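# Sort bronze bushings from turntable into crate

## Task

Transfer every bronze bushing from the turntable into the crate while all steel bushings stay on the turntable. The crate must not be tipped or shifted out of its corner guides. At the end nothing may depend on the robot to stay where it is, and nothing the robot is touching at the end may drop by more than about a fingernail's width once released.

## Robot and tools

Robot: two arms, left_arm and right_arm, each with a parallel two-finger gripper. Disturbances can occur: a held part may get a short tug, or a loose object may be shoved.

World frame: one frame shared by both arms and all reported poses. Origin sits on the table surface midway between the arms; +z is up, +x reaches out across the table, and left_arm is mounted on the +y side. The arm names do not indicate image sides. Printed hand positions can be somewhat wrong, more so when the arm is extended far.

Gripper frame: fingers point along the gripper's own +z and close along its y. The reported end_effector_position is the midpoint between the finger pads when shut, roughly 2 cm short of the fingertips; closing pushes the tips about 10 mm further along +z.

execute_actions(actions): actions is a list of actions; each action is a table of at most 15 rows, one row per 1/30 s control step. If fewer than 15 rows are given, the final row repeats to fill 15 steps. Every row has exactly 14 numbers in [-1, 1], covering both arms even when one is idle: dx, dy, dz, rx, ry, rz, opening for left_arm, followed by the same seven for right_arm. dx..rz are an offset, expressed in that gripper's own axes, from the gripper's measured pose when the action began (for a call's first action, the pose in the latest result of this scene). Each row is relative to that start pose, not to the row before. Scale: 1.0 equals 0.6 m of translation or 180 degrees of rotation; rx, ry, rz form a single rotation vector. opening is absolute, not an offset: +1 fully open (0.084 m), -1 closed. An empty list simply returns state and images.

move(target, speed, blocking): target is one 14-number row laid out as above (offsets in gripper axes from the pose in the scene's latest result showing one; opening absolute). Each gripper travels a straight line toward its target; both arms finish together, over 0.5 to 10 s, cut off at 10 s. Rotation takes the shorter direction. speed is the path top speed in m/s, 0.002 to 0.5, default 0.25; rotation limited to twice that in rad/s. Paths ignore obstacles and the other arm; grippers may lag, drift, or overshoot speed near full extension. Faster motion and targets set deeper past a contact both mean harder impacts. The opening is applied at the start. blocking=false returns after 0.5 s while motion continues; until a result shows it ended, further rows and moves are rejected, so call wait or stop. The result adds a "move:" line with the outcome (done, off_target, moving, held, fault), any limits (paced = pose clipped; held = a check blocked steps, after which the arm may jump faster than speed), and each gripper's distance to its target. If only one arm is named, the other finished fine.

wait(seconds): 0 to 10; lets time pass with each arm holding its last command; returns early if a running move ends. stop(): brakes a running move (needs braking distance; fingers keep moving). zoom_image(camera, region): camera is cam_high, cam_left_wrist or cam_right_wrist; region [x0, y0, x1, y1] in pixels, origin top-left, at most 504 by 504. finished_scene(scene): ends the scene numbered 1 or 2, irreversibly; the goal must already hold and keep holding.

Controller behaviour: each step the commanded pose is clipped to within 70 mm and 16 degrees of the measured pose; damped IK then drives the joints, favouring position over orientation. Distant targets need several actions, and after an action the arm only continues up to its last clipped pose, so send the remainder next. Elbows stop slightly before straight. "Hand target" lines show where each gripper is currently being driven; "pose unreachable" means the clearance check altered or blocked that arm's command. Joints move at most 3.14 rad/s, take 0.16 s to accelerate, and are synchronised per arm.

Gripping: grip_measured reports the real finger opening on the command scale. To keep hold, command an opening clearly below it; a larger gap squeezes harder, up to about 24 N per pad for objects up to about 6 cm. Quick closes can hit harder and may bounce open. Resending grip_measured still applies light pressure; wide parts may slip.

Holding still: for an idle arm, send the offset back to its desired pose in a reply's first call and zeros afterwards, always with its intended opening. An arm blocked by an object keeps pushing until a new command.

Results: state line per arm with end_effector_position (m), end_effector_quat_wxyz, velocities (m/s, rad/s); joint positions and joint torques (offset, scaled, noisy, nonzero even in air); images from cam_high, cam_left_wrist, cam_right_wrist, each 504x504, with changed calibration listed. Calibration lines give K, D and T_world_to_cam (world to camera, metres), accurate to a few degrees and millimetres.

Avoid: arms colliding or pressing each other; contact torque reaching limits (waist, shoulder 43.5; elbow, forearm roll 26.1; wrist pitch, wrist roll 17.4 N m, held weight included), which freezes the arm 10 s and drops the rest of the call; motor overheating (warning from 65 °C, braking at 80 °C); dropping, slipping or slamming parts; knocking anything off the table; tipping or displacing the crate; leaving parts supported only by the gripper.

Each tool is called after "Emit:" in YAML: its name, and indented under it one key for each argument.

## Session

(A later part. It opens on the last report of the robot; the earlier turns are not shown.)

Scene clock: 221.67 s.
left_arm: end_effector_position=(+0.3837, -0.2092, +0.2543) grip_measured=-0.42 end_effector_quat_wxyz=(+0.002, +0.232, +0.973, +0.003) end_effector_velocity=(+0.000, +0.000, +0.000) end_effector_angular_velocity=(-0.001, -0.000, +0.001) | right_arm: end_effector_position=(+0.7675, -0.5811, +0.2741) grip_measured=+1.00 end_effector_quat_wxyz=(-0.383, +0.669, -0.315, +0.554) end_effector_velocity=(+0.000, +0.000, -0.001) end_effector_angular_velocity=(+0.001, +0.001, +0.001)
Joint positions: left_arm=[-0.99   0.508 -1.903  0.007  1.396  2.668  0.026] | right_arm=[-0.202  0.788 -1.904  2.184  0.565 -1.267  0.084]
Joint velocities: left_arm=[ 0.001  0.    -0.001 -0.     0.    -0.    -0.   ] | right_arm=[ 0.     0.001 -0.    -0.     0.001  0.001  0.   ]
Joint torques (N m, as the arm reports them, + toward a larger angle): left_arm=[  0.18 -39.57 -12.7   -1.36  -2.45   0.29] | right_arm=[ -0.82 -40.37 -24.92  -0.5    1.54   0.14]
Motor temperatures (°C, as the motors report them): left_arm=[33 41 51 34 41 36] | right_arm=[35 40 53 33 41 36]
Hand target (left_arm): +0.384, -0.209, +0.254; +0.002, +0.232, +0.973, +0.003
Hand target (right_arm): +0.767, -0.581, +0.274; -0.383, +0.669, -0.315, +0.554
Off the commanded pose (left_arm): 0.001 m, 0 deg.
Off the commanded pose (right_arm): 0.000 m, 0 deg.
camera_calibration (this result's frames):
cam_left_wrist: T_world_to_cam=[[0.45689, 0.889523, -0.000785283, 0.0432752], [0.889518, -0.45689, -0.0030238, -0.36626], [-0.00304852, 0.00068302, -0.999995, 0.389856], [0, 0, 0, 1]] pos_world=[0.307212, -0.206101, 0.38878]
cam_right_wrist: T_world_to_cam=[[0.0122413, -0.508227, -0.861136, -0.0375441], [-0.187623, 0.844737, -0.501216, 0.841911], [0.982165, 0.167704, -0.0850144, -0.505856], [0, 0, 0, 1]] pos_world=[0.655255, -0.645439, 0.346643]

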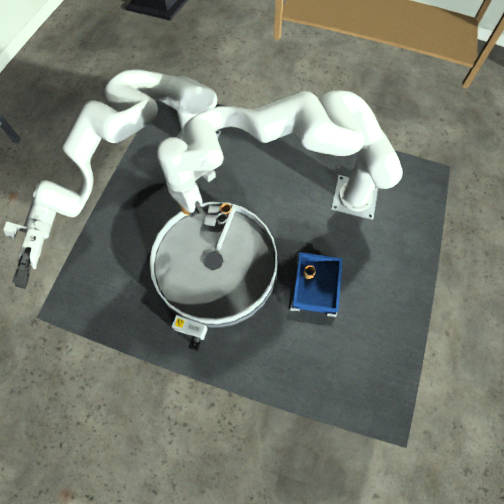

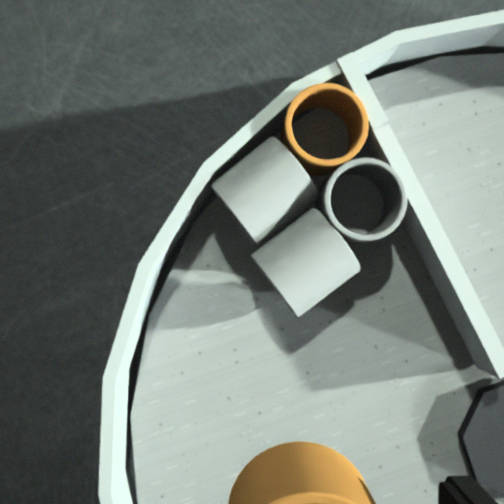

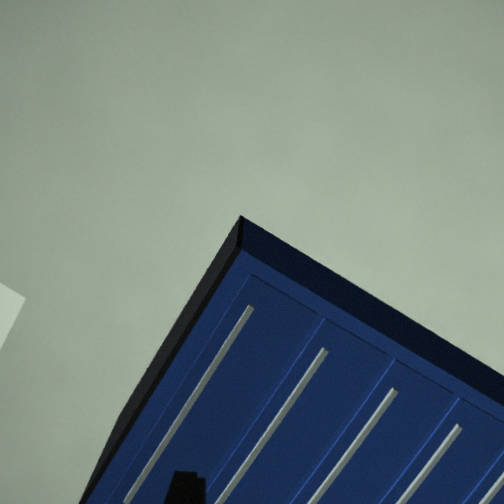

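Emit:
move:
  target: [0.241,0.745,0,0,0,0,-1,0,0,0,0,0,0,1]

Emit:
move:
  target: [0,0,0.25,0,0,0,-1,0,0,0,0,0,0,1]
  speed: 0.12

Emit:
move:
  target: [0,0,0,0,0,0,1,0,0,0,0,0,0,1]

Scene clock: 231.33 s.
left_arm: end_effector_position=(+0.4559, +0.2542, +0.2560) grip_measured=-0.71 end_effector_quat_wxyz=(+0.001, +0.232, +0.973, +0.003) end_effector_velocity=(+0.000, +0.002, +0.000) end_effector_angular_velocity=(-0.000, +0.000, -0.001) | right_arm: end_effector_position=(+0.7675, -0.5811, +0.2741) grip_measured=+1.00 end_effector_quat_wxyz=(-0.383, +0.669, -0.315, +0.554) end_effector_velocity=(-0.000, +0.000, -0.001) end_effector_angular_velocity=(+0.001, +0.001, -0.000)
Joint positions: left_arm=[-0.121 -0.148 -1.06   0.007  1.205  3.536  0.013] | right_arm=[-0.202  0.788 -1.904  2.184  0.565 -1.267  0.084]
Joint velocities: left_arm=[ 0.004  0.001 -0.001 -0.     0.001  0.005 -0.   ] | right_arm=[ 0.     0.     0.001  0.    -0.     0.001  0.   ]
Joint torques (N m, as the arm reports them, + toward a larger angle): left_arm=[  0.43 -22.75 -12.86  -0.86  -2.38   0.1 ] | right_arm=[ -0.73 -40.47 -24.94  -0.26   1.52   0.18]
Motor temperatures (°C, as the motors report them): left_arm=[33 41 51 34 41 36] | right_arm=[35 40 53 33 41 36]
Hand target (left_arm): +0.456, +0.255, +0.256; +0.001, +0.232, +0.973, +0.003
Hand target (right_arm): +0.767, -0.581, +0.274; -0.383, +0.669, -0.315, +0.554
Off the commanded pose (left_arm): 0.001 m, 0 deg.
Off the commanded pose (right_arm): 0.000 m, 0 deg.
move: done
camera_calibration (this result's frames):
cam_left_wrist: T_world_to_cam=[[0.457655, 0.88913, -0.000278678, -0.402279], [0.889121, -0.457652, -0.00436064, -0.218103], [-0.00400472, 0.00174789, -0.99999, 0.391585], [0, 0, 0, 1]] pos_world=[0.379592, 0.257178, 0.390518]
cam_right_wrist: T_world_to_cam=[[0.0122413, -0.508227, -0.861136, -0.037544], [-0.187623, 0.844737, -0.501216, 0.841911], [0.982165, 0.167704, -0.0850143, -0.505856], [0, 0, 0, 1]] pos_world=[0.655255, -0.64544, 0.346643]

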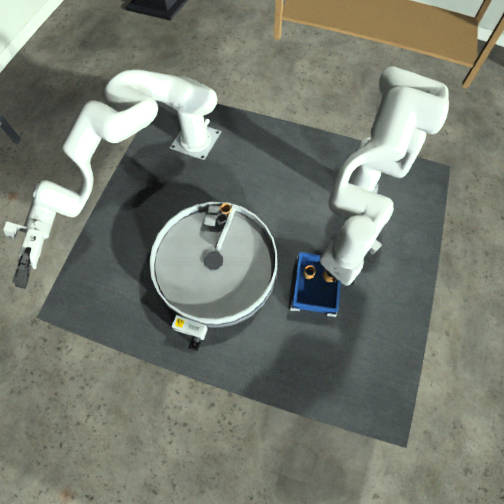

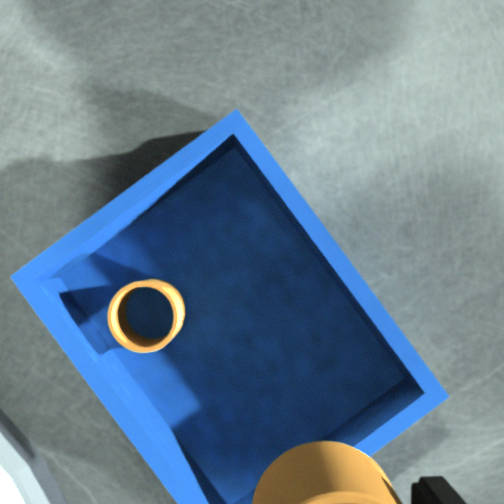

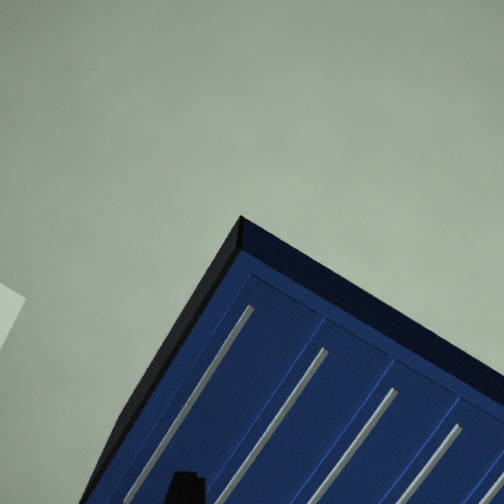

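Scene clock: 233.03 s.
left_arm: end_effector_position=(+0.4570, +0.2546, +0.1065) grip_measured=-0.71 end_effector_quat_wxyz=(+0.002, +0.232, +0.973, +0.003) end_effector_velocity=(-0.001, +0.000, -0.003) end_effector_angular_velocity=(+0.000, +0.003, -0.000) | right_arm: end_effector_position=(+0.7675, -0.5811, +0.2741) grip_measured=+1.00 end_effector_quat_wxyz=(-0.383, +0.669, -0.315, +0.554) end_effector_velocity=(+0.000, -0.000, +0.000) end_effector_angular_velocity=(+0.002, -0.001, -0.002)
Joint positions: left_arm=[-0.119  0.041 -0.813  0.008  0.768  3.535  0.013] | right_arm=[-0.202  0.788 -1.904  2.184  0.565 -1.267  0.084]
Joint velocities: left_arm=[ 0.001  0.005  0.002  0.    -0.004  0.001 -0.   ] | right_arm=[ 0.    -0.    -0.001  0.002 -0.001  0.001 -0.   ]
Joint torques (N m, as the arm reports them, + toward a larger angle): left_arm=[  0.44 -26.02 -10.99  -1.03  -2.27   0.22] | right_arm=[ -0.26 -40.87 -25.25  -0.29   1.56   0.16]
Motor temperatures (°C, as the motors report them): left_arm=[33 41 51 34 40 36] | right_arm=[35 40 53 33 41 36]
Hand target (left_arm): +0.457, +0.255, +0.106; +0.001, +0.232, +0.973, +0.003
Hand target (right_arm): +0.767, -0.581, +0.274; -0.383, +0.669, -0.315, +0.554
Off the commanded pose (left_arm): 0.001 m, 0 deg.
Off the commanded pose (right_arm): 0.000 m, 0 deg.
move: done
camera_calibration (this result's frames):
cam_left_wrist: T_world_to_cam=[[0.458181, 0.888859, -0.000276078, -0.403408], [0.888853, -0.45818, -0.00337097, -0.219352], [-0.00312281, 0.00129912, -0.999994, 0.241815], [0, 0, 0, 1]] pos_world=[0.380561, 0.257756, 0.240963]
cam_right_wrist: T_world_to_cam=[[0.0122414, -0.508227, -0.861136, -0.037544], [-0.187623, 0.844737, -0.501216, 0.84191], [0.982165, 0.167704, -0.0850141, -0.505856], [0, 0, 0, 1]] pos_world=[0.655255, -0.64544, 0.346643]

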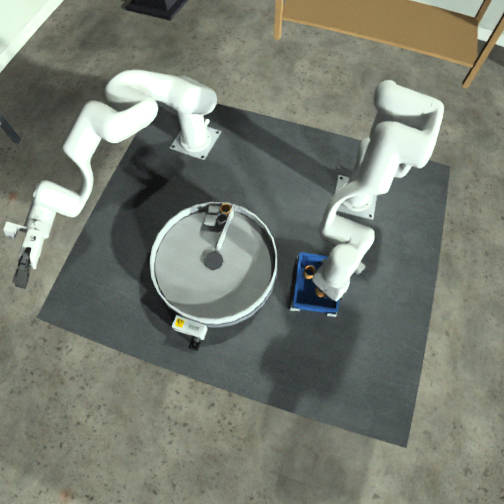

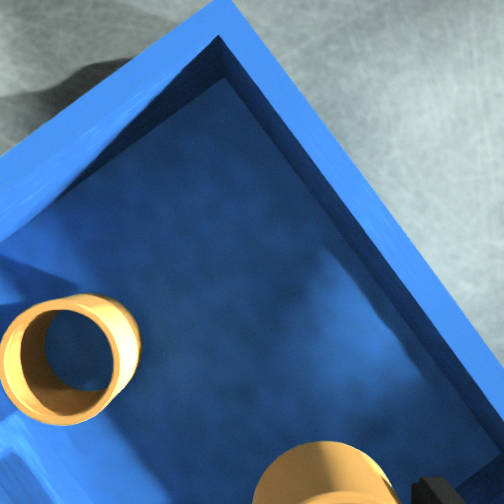

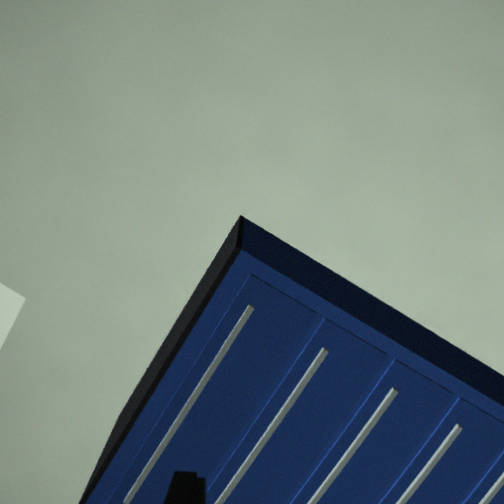

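Scene clock: 233.70 s.
left_arm: end_effector_position=(+0.4570, +0.2547, +0.1065) grip_measured=+1.00 end_effector_quat_wxyz=(+0.002, +0.232, +0.973, +0.003) end_effector_velocity=(+0.001, +0.001, +0.000) end_effector_angular_velocity=(+0.000, -0.001, +0.002) | right_arm: end_effector_position=(+0.7675, -0.5811, +0.2741) grip_measured=+1.00 end_effector_quat_wxyz=(-0.383, +0.669, -0.315, +0.554) end_effector_velocity=(-0.000, -0.000, -0.000) end_effector_angular_velocity=(+0.002, +0.000, -0.001)
Joint positions: left_arm=[-0.119  0.041 -0.813  0.008  0.768  3.535  0.084] | right_arm=[-0.202  0.788 -1.904  2.184  0.565 -1.267  0.084]
Joint velocities: left_arm=[ 0.002 -0.    -0.001  0.001 -0.    -0.     0.   ] | right_arm=[-0.     0.     0.     0.001 -0.     0.    -0.   ]
Joint torques (N m, as the arm reports them, + toward a larger angle): left_arm=[  0.16 -26.19 -11.14  -1.31  -2.09  -0.1 ] | right_arm=[ -0.73 -40.59 -25.08  -0.44   1.49   0.22]
Motor temperatures (°C, as the motors report them): left_arm=[33 41 51 34 40 36] | right_arm=[35 40 53 33 41 36]
Hand target (left_arm): +0.457, +0.255, +0.106; +0.002, +0.232, +0.973, +0.003
Hand target (right_arm): +0.767, -0.581, +0.274; -0.383, +0.669, -0.315, +0.554
Off the commanded pose (left_arm): 0.000 m, 0 deg.
Off the commanded pose (right_arm): 0.000 m, 0 deg.
move: done
camera_calibration (this result's frames):
cam_left_wrist: T_world_to_cam=[[0.458181, 0.888859, -0.000278217, -0.403408], [0.888853, -0.458179, -0.003388, -0.219343], [-0.00313893, 0.00130503, -0.999994, 0.241815], [0, 0, 0, 1]] pos_world=[0.380557, 0.257759, 0.240958]
cam_right_wrist: T_world_to_cam=[[0.0122416, -0.508227, -0.861136, -0.037544], [-0.187623, 0.844737, -0.501216, 0.84191], [0.982165, 0.167704, -0.0850141, -0.505856], [0, 0, 0, 1]] pos_world=[0.655255, -0.645439, 0.346643]

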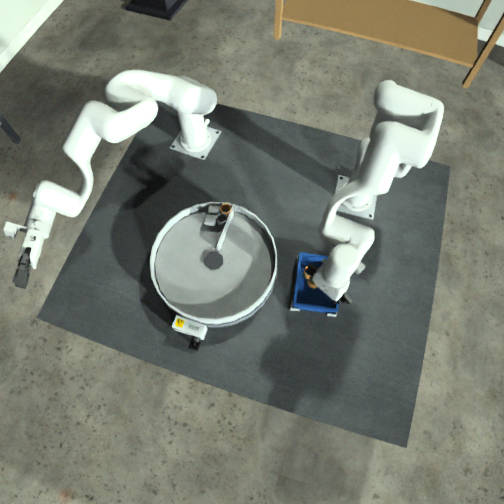

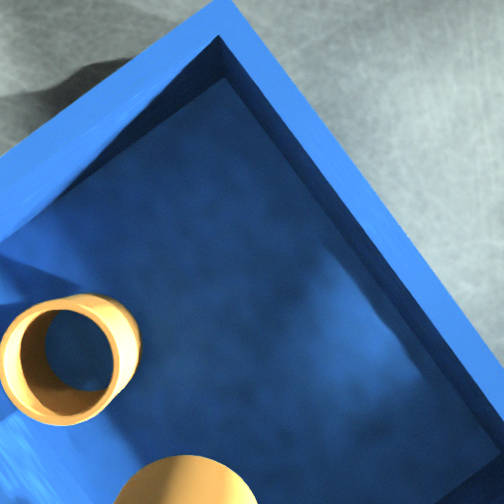

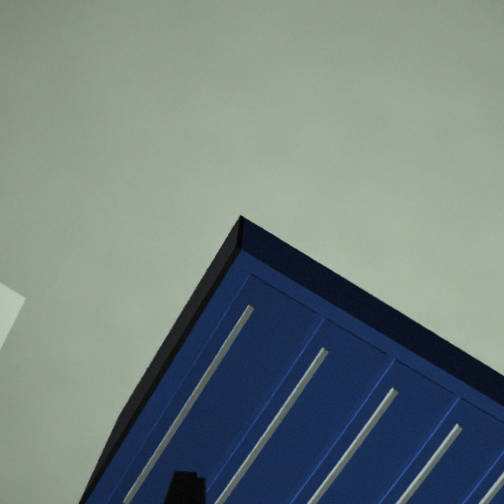

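Emit:
execute_actions:
  actions:
    - [[0,0,0,0,0,0,-0.3,0,0,0,0,0,0,1],[0,0,0,0,0,0,-0.3,0,0,0,0,0,0,1],[0,0,0,0,0,0,-0.3,0,0,0,0,0,0,1],[0,0,0,0,0,0,0.6,0,0,0,0,0,0,1],[0,0,0,0,0,0,0.6,0,0,0,0,0,0,1],[0,0,0,0,0,0,0.6,0,0,0,0,0,0,1],[0,0,0,0,0,0,-0.3,0,0,0,0,0,0,1],[0,0,0,0,0,0,-0.3,0,0,0,0,0,0,1],[0,0,0,0,0,0,-0.3,0,0,0,0,0,0,1],[0,0,0,0,0,0,0.6,0,0,0,0,0,0,1],[0,0,0,0,0,0,0.6,0,0,0,0,0,0,1],[0,0,0,0,0,0,0.6,0,0,0,0,0,0,1],[0,0,0,0,0,0,-0.3,0,0,0,0,0,0,1],[0,0,0,0,0,0,-0.3,0,0,0,0,0,0,1],[0,0,0,0,0,0,-0.3,0,0,0,0,0,0,1]]
    - [[0,0,0,0,0,0,0.3,0,0,0,0,0,0,1]]

Scene clock: 243.73 s.
left_arm: end_effector_position=(+0.4570, +0.2546, +0.1065) grip_measured=+0.29 end_effector_quat_wxyz=(+0.002, +0.232, +0.973, +0.003) end_effector_velocity=(-0.000, +0.000, -0.000) end_effector_angular_velocity=(+0.000, +0.001, +0.001) | right_arm: end_effector_position=(+0.7675, -0.5811, +0.2741) grip_measured=+1.00 end_effector_quat_wxyz=(-0.383, +0.669, -0.315, +0.554) end_effector_velocity=(+0.000, +0.000, +0.001) end_effector_angular_velocity=(+0.001, -0.002, +0.001)
Joint positions: left_arm=[-0.119  0.041 -0.813  0.008  0.768  3.535  0.056] | right_arm=[-0.202  0.788 -1.904  2.184  0.565 -1.267  0.084]
Joint velocities: left_arm=[ 0.001  0.     0.001  0.    -0.    -0.001  0.   ] | right_arm=[ 0.    -0.    -0.     0.     0.002  0.    -0.   ]
Joint torques (N m, as the arm reports them, + toward a larger angle): left_arm=[ -0.63 -26.65 -11.02  -1.02  -2.3    0.11] | right_arm=[ -0.49 -40.55 -25.17  -0.39   1.52   0.22]
Motor temperatures (°C, as the motors report them): left_arm=[33 40 50 34 40 36] | right_arm=[35 40 53 33 41 36]
Hand target (left_arm): +0.457, +0.255, +0.107; +0.002, +0.232, +0.973, +0.003
Hand target (right_arm): +0.767, -0.581, +0.274; -0.383, +0.669, -0.315, +0.554
Off the commanded pose (left_arm): 0.000 m, 0 deg.
Off the commanded pose (right_arm): 0.000 m, 0 deg.
camera_calibration (this result's frames):
cam_left_wrist: T_world_to_cam=[[0.458194, 0.888852, -0.000257583, -0.403413], [0.888847, -0.458192, -0.00332064, -0.219369], [-0.00306958, 0.00129255, -0.999994, 0.241814], [0, 0, 0, 1]] pos_world=[0.380569, 0.257749, 0.24098]
cam_right_wrist: T_world_to_cam=[[0.0122416, -0.508227, -0.861136, -0.0375438], [-0.187623, 0.844737, -0.501216, 0.84191], [0.982165, 0.167704, -0.0850139, -0.505856], [0, 0, 0, 1]] pos_world=[0.655255, -0.645439, 0.346643]

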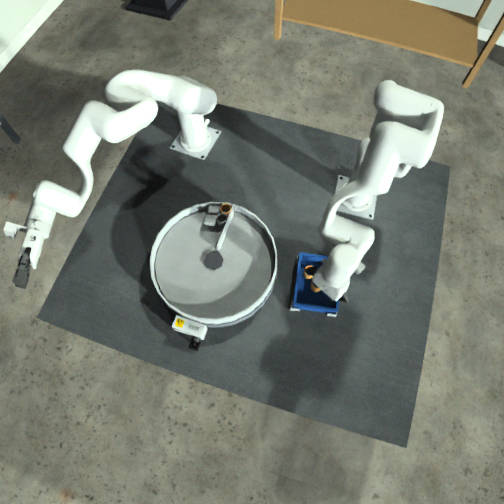

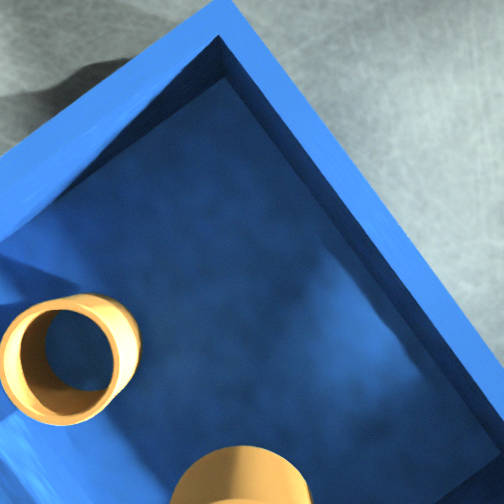

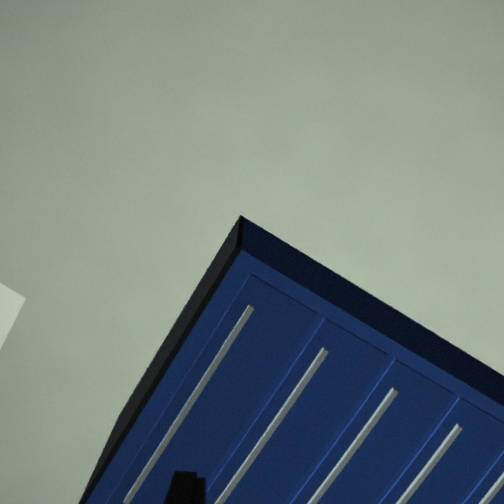

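Emit:
move:
  target: [0,0,-0.16,0,0,0,1,0,0,0,0,0,-0.333,1]

Emit:
move:
  target: [-0.484,0.108,0,0,0,0,1,0,0,0,0.587,0,0,1]

Scene clock: 282.33 s.
left_arm: end_effector_position=(+0.4563, +0.2543, +0.2023) grip_measured=+1.00 end_effector_quat_wxyz=(+0.001, +0.232, +0.973, +0.003) end_effector_velocity=(+0.000, -0.001, +0.001) end_effector_angular_velocity=(-0.001, -0.002, -0.001) | right_arm: end_effector_position=(+0.7675, -0.5811, +0.2740) grip_measured=+1.00 end_effector_quat_wxyz=(-0.055, +0.737, +0.062, +0.671) end_effector_velocity=(-0.000, -0.000, -0.000) end_effector_angular_velocity=(-0.008, -0.003, -0.002)
Joint positions: left_arm=[-0.121 -0.106 -0.947  0.007  1.049  3.536  0.084] | right_arm=[-0.202  0.788 -1.904  2.184  0.565 -2.312  0.084]
Joint velocities: left_arm=[-0.001 -0.001 -0.002 -0.     0.001 -0.     0.   ] | right_arm=[-0.     0.     0.001  0.006 -0.    -0.014 -0.   ]
Joint torques (N m, as the arm reports them, + toward a larger angle): left_arm=[  0.16 -23.59 -12.15  -1.29  -2.19   0.  ] | right_arm=[ -0.66 -40.6  -24.94  -0.38   1.45   0.29]
Motor temperatures (°C, as the motors report them): left_arm=[33 39 50 34 40 36] | right_arm=[35 40 53 33 41 36]
Hand target (left_arm): +0.456, +0.254, +0.202; +0.002, +0.232, +0.973, +0.003
Hand target (right_arm): +0.767, -0.581, +0.274; -0.055, +0.737, +0.062, +0.671
Off the commanded pose (left_arm): 0.000 m, 0 deg.
Off the commanded pose (right_arm): 0.000 m, 0 deg.
move: done
camera_calibration (this result's frames):
cam_left_wrist: T_world_to_cam=[[0.45787, 0.889019, -0.000138169, -0.402722], [0.889013, -0.457867, -0.00375296, -0.218627], [-0.00339972, 0.00159553, -0.999993, 0.337668], [0, 0, 0, 1]] pos_world=[0.379904, 0.257387, 0.33679]
cam_right_wrist: T_world_to_cam=[[0.174371, -0.984679, 0.0012723, -0.675205], [-0.091181, -0.0174332, -0.995682, 0.402366], [0.980449, 0.173502, -0.0928238, -0.499033], [0, 0, 0, 1]] pos_world=[0.643701, -0.571263, 0.355165]

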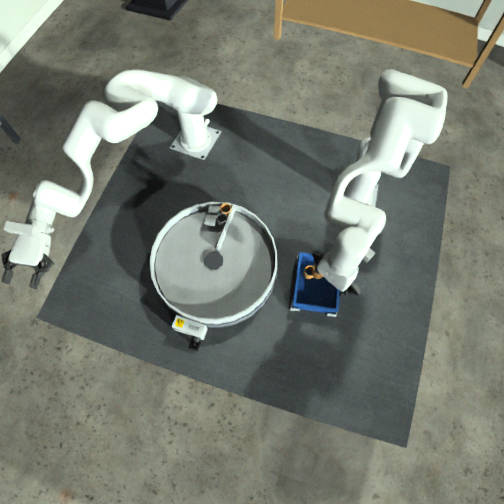

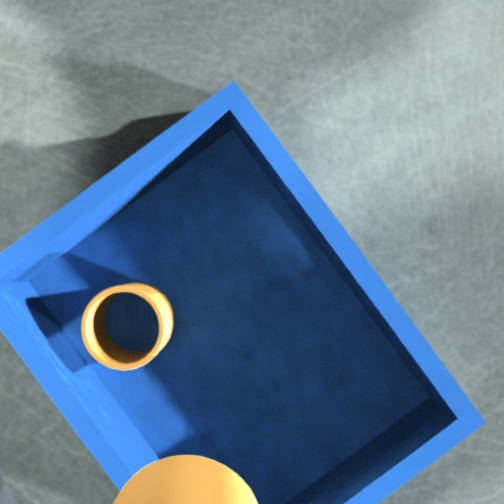

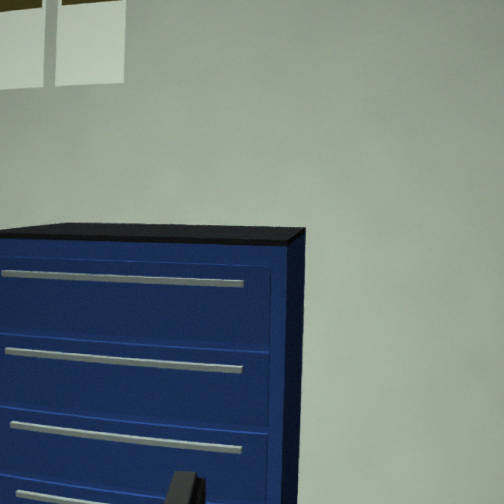

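Scene clock: 286.50 s.
left_arm: end_effector_position=(+0.7439, +0.1811, +0.2038) grip_measured=+1.00 end_effector_quat_wxyz=(+0.075, +0.231, +0.970, +0.010) end_effector_velocity=(+0.002, -0.001, -0.001) end_effector_angular_velocity=(-0.001, -0.005, +0.001) | right_arm: end_effector_position=(+0.7673, -0.5808, +0.2744) grip_measured=+1.00 end_effector_quat_wxyz=(-0.283, +0.669, +0.215, +0.653) end_effector_velocity=(-0.000, +0.000, -0.000) end_effector_angular_velocity=(+0.028, +0.004, +0.002)
Joint positions: left_arm=[-0.194  1.09  -2.697  0.007  1.455  3.466  0.084] | right_arm=[-0.383  1.331 -2.695  1.666  1.203 -1.699  0.084]
Joint velocities: left_arm=[-0.     0.003 -0.002 -0.    -0.006 -0.001  0.   ] | right_arm=[-0.     0.005 -0.     0.018  0.006  0.013  0.   ]
Joint torques (N m, as the arm reports them, + toward a larger angle): left_arm=[ -0.09 -47.74 -12.38  -1.13  -2.42   0.17] | right_arm=[ -0.73 -44.74 -25.6    1.19   0.77   0.07]
Motor temperatures (°C, as the motors report them): left_arm=[33 40 50 34 40 36] | right_arm=[35 40 53 33 41 36]
Hand target (left_arm): +0.744, +0.181, +0.204; +0.076, +0.231, +0.970, +0.010
Hand target (right_arm): +0.767, -0.581, +0.274; -0.284, +0.668, +0.214, +0.653
Off the commanded pose (left_arm): 0.001 m, 9 deg.
Off the commanded pose (right_arm): 0.000 m, 74 deg; orientation clipped at the last step of the last action.
elbow stopped short (right arm): the move would have taken joint 3 (elbow) straighter than the controller allows; a more bent joint 3 avoids this.
elbow stopped short (left arm): the move would have taken joint 3 (elbow) straighter than the controller allows; a more bent joint 3 avoids this.
move: off_target (left_arm, right_arm); limits=paced
camera_calibration (this result's frames):
cam_left_wrist: T_world_to_cam=[[0.454336, 0.889508, 0.0485335, -0.476661], [0.879202, -0.456513, 0.136381, -0.529326], [0.143468, -0.0192919, -0.989467, 0.232696], [0, 0, 0, 1]] pos_world=[0.648564, 0.186838, 0.325569]
cam_right_wrist: T_world_to_cam=[[0.664212, -0.741244, -0.0968473, -0.882457], [-0.0531338, 0.0824134, -0.995181, 0.431376], [0.745654, 0.666157, 0.0153548, -0.0622816], [0, 0, 0, 1]] pos_world=[0.655499, -0.648178, 0.34479]

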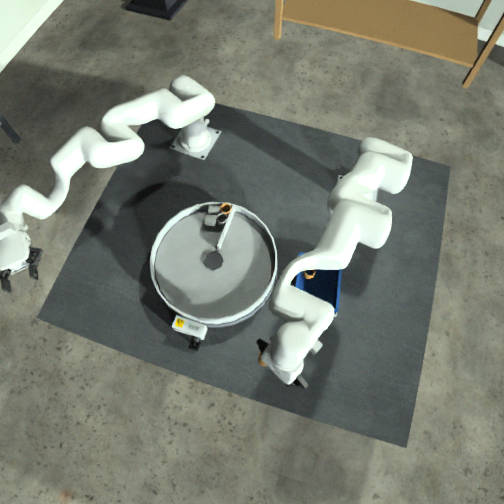

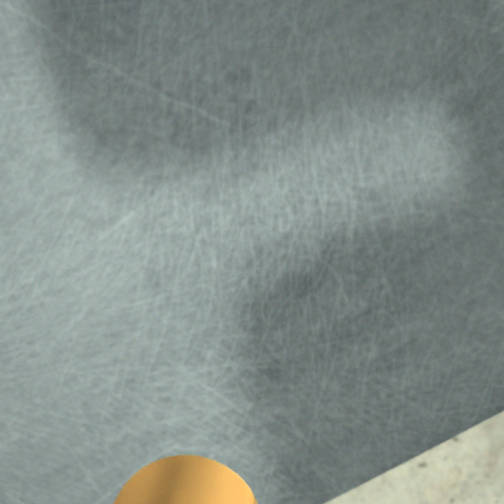

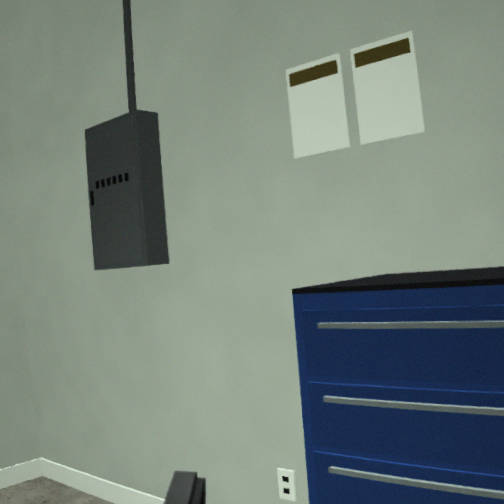

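Emit:
move:
  target: [0.648,-0.447,0.02,0.02,0.04,0,1,-0.06,-0.66,-0.055,0,0,0,1]

Emit:
move:
  target: [0,0,0.08,0,0,0,1,-0.06,-0.66,-0.055,0.1,0,0,1]

Scene clock: 306.43 s.
left_arm: end_effector_position=(+0.2832, +0.1170, +0.1214) grip_measured=+1.00 end_effector_quat_wxyz=(+0.007, +0.233, +0.972, -0.006) end_effector_velocity=(-0.002, +0.000, -0.000) end_effector_angular_velocity=(+0.002, +0.001, -0.001) | right_arm: end_effector_position=(+0.4787, -0.3041, +0.2747) grip_measured=+1.00 end_effector_quat_wxyz=(-0.283, +0.669, +0.215, +0.652) end_effector_velocity=(-0.001, +0.001, +0.000) end_effector_angular_velocity=(+0.001, -0.001, +0.000)
Joint positions: left_arm=[-0.613 -0.446 -0.38  -0.009  0.808  3.055  0.084] | right_arm=[-0.046 -0.076 -0.602  2.172  1.156 -2.499  0.084]
Joint velocities: left_arm=[-0.004 -0.006  0.005  0.001  0.003 -0.004 -0.   ] | right_arm=[ 0.003 -0.004  0.004  0.004 -0.    -0.001 -0.   ]
Joint torques (N m, as the arm reports them, + toward a larger angle): left_arm=[  1.06 -13.2  -11.85  -1.37  -2.18  -0.02] | right_arm=[ -0.65 -19.29 -21.06   0.73   2.1    0.21]
Motor temperatures (°C, as the motors report them): left_arm=[33 43 51 34 40 36] | right_arm=[35 41 54 33 41 36]
Hand target (left_arm): +0.283, +0.117, +0.121; +0.007, +0.233, +0.972, -0.006
Hand target (right_arm): +0.479, -0.304, +0.275; -0.283, +0.669, +0.216, +0.652
Off the commanded pose (left_arm): 0.001 m, 0 deg.
Off the commanded pose (right_arm): 0.003 m, 0 deg.
move: done; limits=paced
camera_calibration (this result's frames):
cam_left_wrist: T_world_to_cam=[[0.459334, 0.888128, -0.0155001, -0.199844], [0.888256, -0.459188, 0.0121631, -0.12952], [0.00368493, -0.0193549, -0.999806, 0.256852], [0, 0, 0, 1]] pos_world=[0.205896, 0.122984, 0.255279]
cam_right_wrist: T_world_to_cam=[[0.66513, -0.74043, -0.0967798, -0.485849], [-0.0545042, 0.0811207, -0.995213, 0.393772], [0.744736, 0.66722, 0.0135992, -0.0301694], [0, 0, 0, 1]] pos_world=[0.367083, -0.37155, 0.345276]

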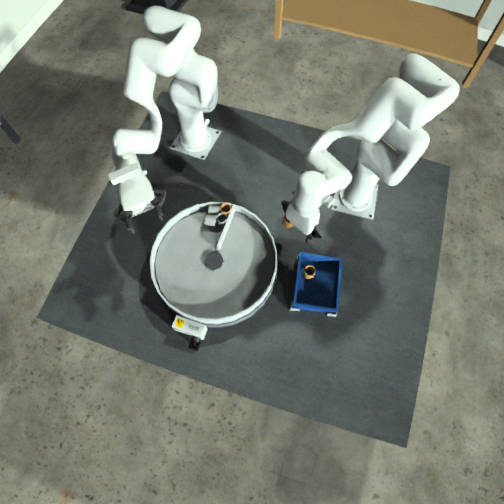

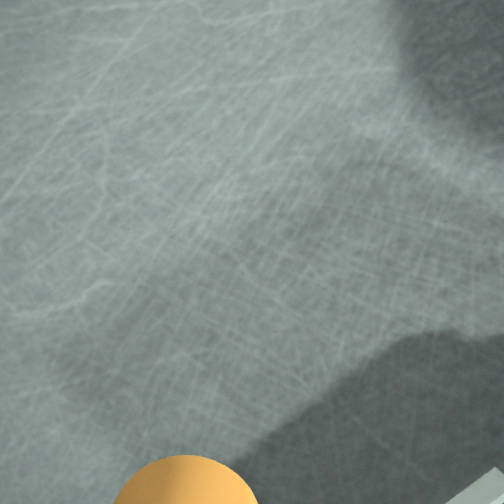

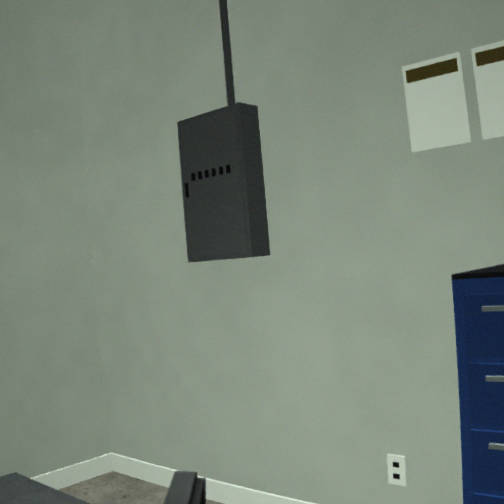

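Scene clock: 308.60 s.
left_arm: end_effector_position=(+0.2838, +0.1161, +0.0735) grip_measured=+1.00 end_effector_quat_wxyz=(+0.007, +0.233, +0.972, -0.006) end_effector_velocity=(+0.000, -0.000, -0.000) end_effector_angular_velocity=(-0.000, -0.001, -0.001) | right_arm: end_effector_position=(+0.1917, -0.0285, +0.2755) grip_measured=+1.00 end_effector_quat_wxyz=(-0.384, +0.617, +0.316, +0.610) end_effector_velocity=(-0.001, +0.002, +0.000) end_effector_angular_velocity=(+0.002, -0.001, -0.005)
Joint positions: left_arm=[-0.615 -0.302 -0.328 -0.012  0.613  3.056  0.084] | right_arm=[ 1.083 -0.571 -0.192  3.086  0.847 -3.015  0.084]
Joint velocities: left_arm=[-0.001  0.001 -0.     0.    -0.002  0.     0.   ] | right_arm=[ 0.01   0.004 -0.002  0.02   0.003 -0.014 -0.   ]
Joint torques (N m, as the arm reports them, + toward a larger angle): left_arm=[ -0.39 -14.57 -10.12  -1.26  -2.23   0.07] | right_arm=[ -1.15  -8.6  -22.14  -0.44   2.51   0.3 ]
Motor temperatures (°C, as the motors report them): left_arm=[33 42 51 34 40 36] | right_arm=[35 40 53 33 41 36]
Hand target (left_arm): +0.284, +0.116, +0.073; +0.007, +0.233, +0.972, -0.006
Hand target (right_arm): +0.191, -0.028, +0.276; -0.384, +0.617, +0.316, +0.610
Off the commanded pose (left_arm): 0.000 m, 0 deg.
Off the commanded pose (right_arm): 0.002 m, 0 deg.
move: done
camera_calibration (this result's frames):
cam_left_wrist: T_world_to_cam=[[0.459522, 0.888027, -0.0157597, -0.200066], [0.888159, -0.459372, 0.0122794, -0.129837], [0.00366485, -0.0196397, -0.9998, 0.20897], [0, 0, 0, 1]] pos_world=[0.206485, 0.122125, 0.20737]
cam_right_wrist: T_world_to_cam=[[0.863438, -0.496965, -0.0866061, -0.124589], [-0.054211, 0.079277, -0.995377, 0.356534], [0.501534, 0.864142, 0.0415098, 0.0442317], [0, 0, 0, 1]] pos_world=[0.104719, -0.128404, 0.34226]

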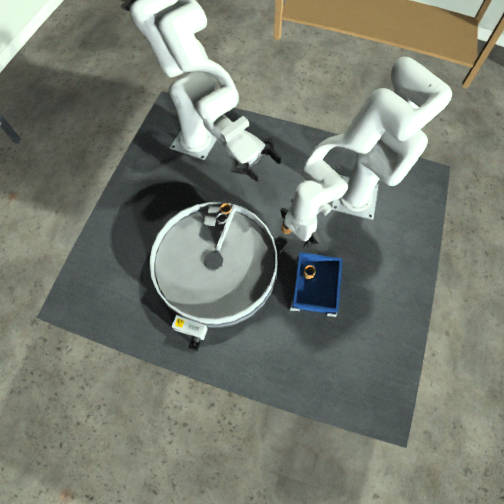

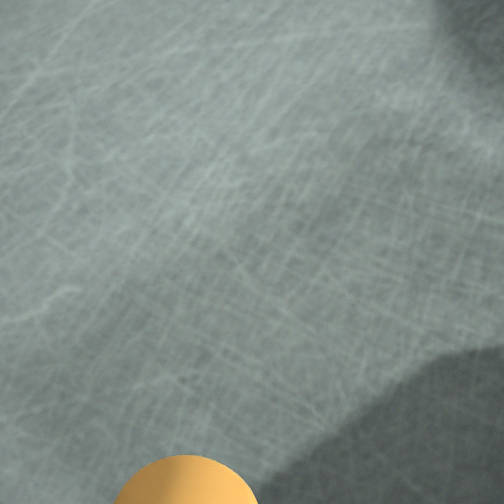

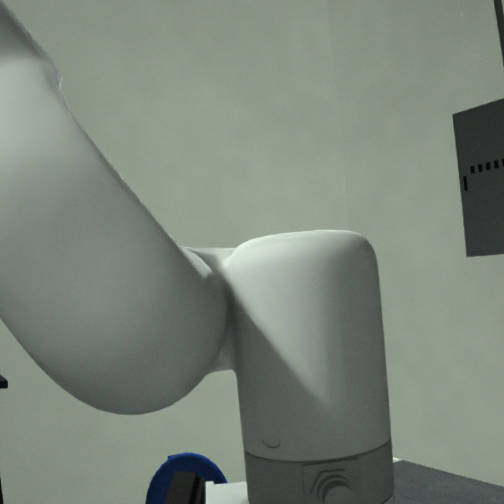

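Emit:
move:
  target: [0,0,-0.08,0,0,0,1,-0.29,0,-0.03,0,0,-0.028,1]
  speed: 0.12

Scene clock: 315.27 s.
left_arm: end_effector_position=(+0.2832, +0.1170, +0.1214) grip_measured=+1.00 end_effector_quat_wxyz=(+0.007, +0.233, +0.972, -0.006) end_effector_velocity=(+0.000, -0.000, +0.001) end_effector_angular_velocity=(-0.001, -0.001, +0.001) | right_arm: end_effector_position=(+0.1734, -0.0299, +0.1029) grip_measured=+1.00 end_effector_quat_wxyz=(-0.357, +0.602, +0.343, +0.626) end_effector_velocity=(+0.000, +0.000, -0.002) end_effector_angular_velocity=(+0.007, -0.004, -0.001)
Joint positions: left_arm=[-0.613 -0.445 -0.38  -0.009  0.808  3.055  0.084] | right_arm=[ 1.151  0.331 -0.195  3.168  1.746 -3.137  0.084]
Joint velocities: left_arm=[ 0.    -0.001 -0.002 -0.     0.002 -0.001 -0.   ] | right_arm=[ 0.003  0.025 -0.007  0.005  0.027  0.001  0.   ]
Joint torques (N m, as the arm reports them, + toward a larger angle): left_arm=[  0.17 -13.28 -11.55  -1.21  -2.28  -0.04] | right_arm=[ -0.54 -17.85  -6.52  -0.33   2.57   0.1 ]
Motor temperatures (°C, as the motors report them): left_arm=[33 41 50 34 40 36] | right_arm=[35 39 52 33 41 36]
Hand target (left_arm): +0.283, +0.117, +0.121; +0.007, +0.233, +0.972, -0.006
Hand target (right_arm): +0.173, -0.030, +0.102; -0.357, +0.602, +0.343, +0.626
Off the commanded pose (left_arm): 0.000 m, 0 deg.
Off the commanded pose (right_arm): 0.001 m, 0 deg.
move: done
camera_calibration (this result's frames):
cam_left_wrist: T_world_to_cam=[[0.459334, 0.888129, -0.0154891, -0.199849], [0.888257, -0.45919, 0.0120421, -0.129464], [0.00358252, -0.0192896, -0.999808, 0.256798], [0, 0, 0, 1]] pos_world=[0.205875, 0.122997, 0.255212]
cam_right_wrist: T_world_to_cam=[[0.865122, -0.501561, 0.000636028, -0.133866], [0.0209612, 0.0348881, -0.999171, 0.169839], [0.501123, 0.864419, 0.0406957, 0.0619523], [0, 0, 0, 1]] pos_world=[0.0812045, -0.12662, 0.167262]

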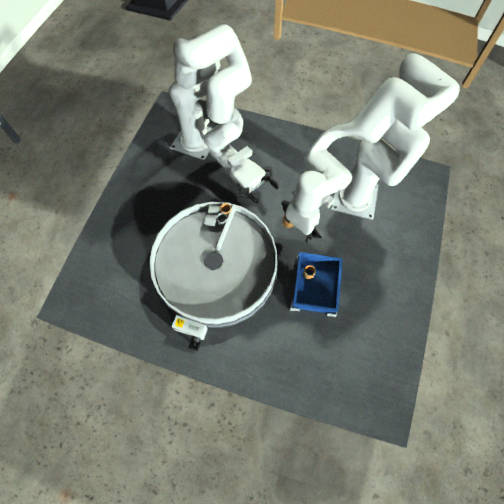

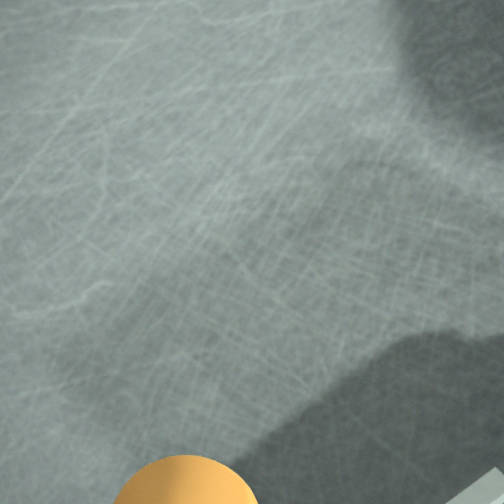

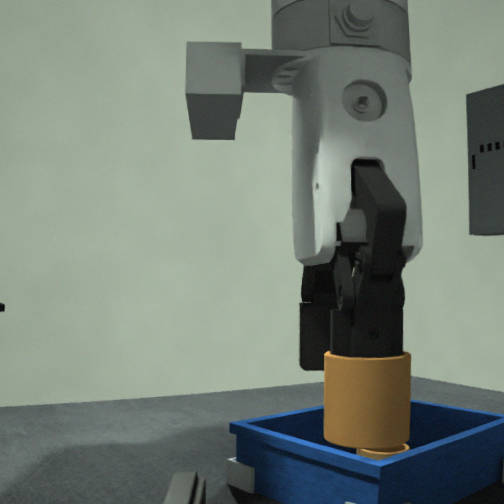

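Emit:
move:
  target: [0,0,0,0,0,0,1,0.005,0.03,0.21,0,0,0,1]
  speed: 0.08

Scene clock: 322.03 s.
left_arm: end_effector_position=(+0.2832, +0.1170, +0.1214) grip_measured=+1.00 end_effector_quat_wxyz=(+0.007, +0.233, +0.972, -0.006) end_effector_velocity=(-0.000, -0.001, +0.000) end_effector_angular_velocity=(-0.001, -0.001, -0.003) | right_arm: end_effector_position=(+0.2528, +0.0689, +0.1111) grip_measured=+1.00 end_effector_quat_wxyz=(-0.357, +0.602, +0.343, +0.626) end_effector_velocity=(+0.001, +0.002, +0.000) end_effector_angular_velocity=(+0.002, +0.001, +0.001)
Joint positions: left_arm=[-0.613 -0.445 -0.38  -0.009  0.808  3.055  0.084] | right_arm=[ 1.081  0.432 -0.593  3.097  1.449 -3.134  0.084]
Joint velocities: left_arm=[-0.003 -0.     0.    -0.    -0.001 -0.    -0.   ] | right_arm=[-0.     0.002 -0.007 -0.002 -0.004  0.003  0.   ]
Joint torques (N m, as the arm reports them, + toward a larger angle): left_arm=[  0.5  -12.5  -11.59  -1.05  -2.37   0.14] | right_arm=[ -0.49 -24.63 -12.83  -0.09   2.24   0.25]
Motor temperatures (°C, as the motors report them): left_arm=[33 40 50 34 40 36] | right_arm=[35 38 50 33 41 36]
Hand target (left_arm): +0.283, +0.117, +0.121; +0.007, +0.233, +0.972, -0.006
Hand target (right_arm): +0.253, +0.069, +0.111; -0.357, +0.602, +0.343, +0.626
Off the commanded pose (left_arm): 0.000 m, 0 deg.
Off the commanded pose (right_arm): 0.000 m, 0 deg.
move: done
camera_calibration (this result's frames):
cam_left_wrist: T_world_to_cam=[[0.459334, 0.888129, -0.0154893, -0.199849], [0.888256, -0.45919, 0.0120429, -0.129464], [0.00358314, -0.0192902, -0.999808, 0.256798], [0, 0, 0, 1]] pos_world=[0.205875, 0.122997, 0.255213]
cam_right_wrist: T_world_to_cam=[[0.865134, -0.501541, 0.000760335, -0.153069], [0.0208512, 0.0344525, -0.999189, 0.173033], [0.501107, 0.864448, 0.0402637, -0.0635673], [0, 0, 0, 1]] pos_world=[0.160671, -0.0277809, 0.175569]

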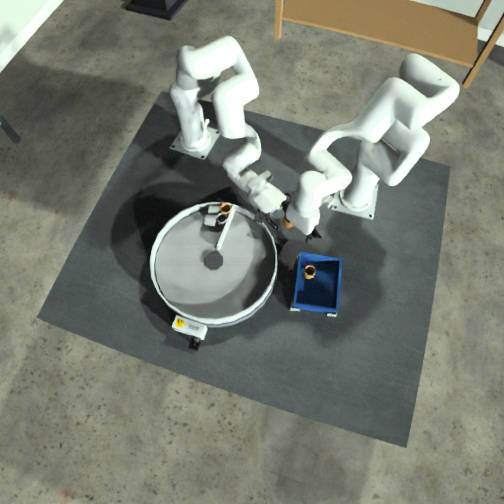

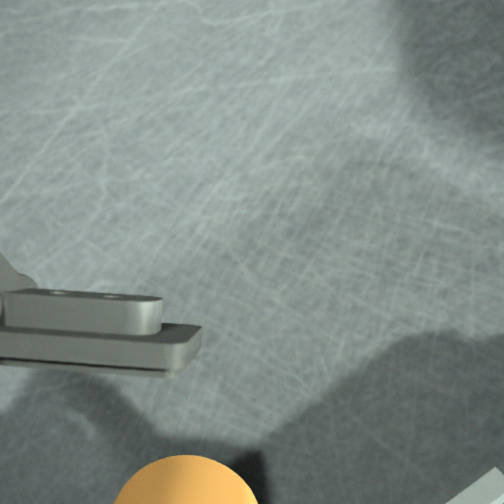

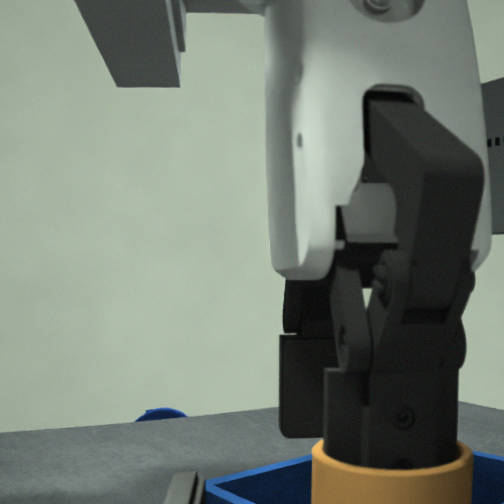

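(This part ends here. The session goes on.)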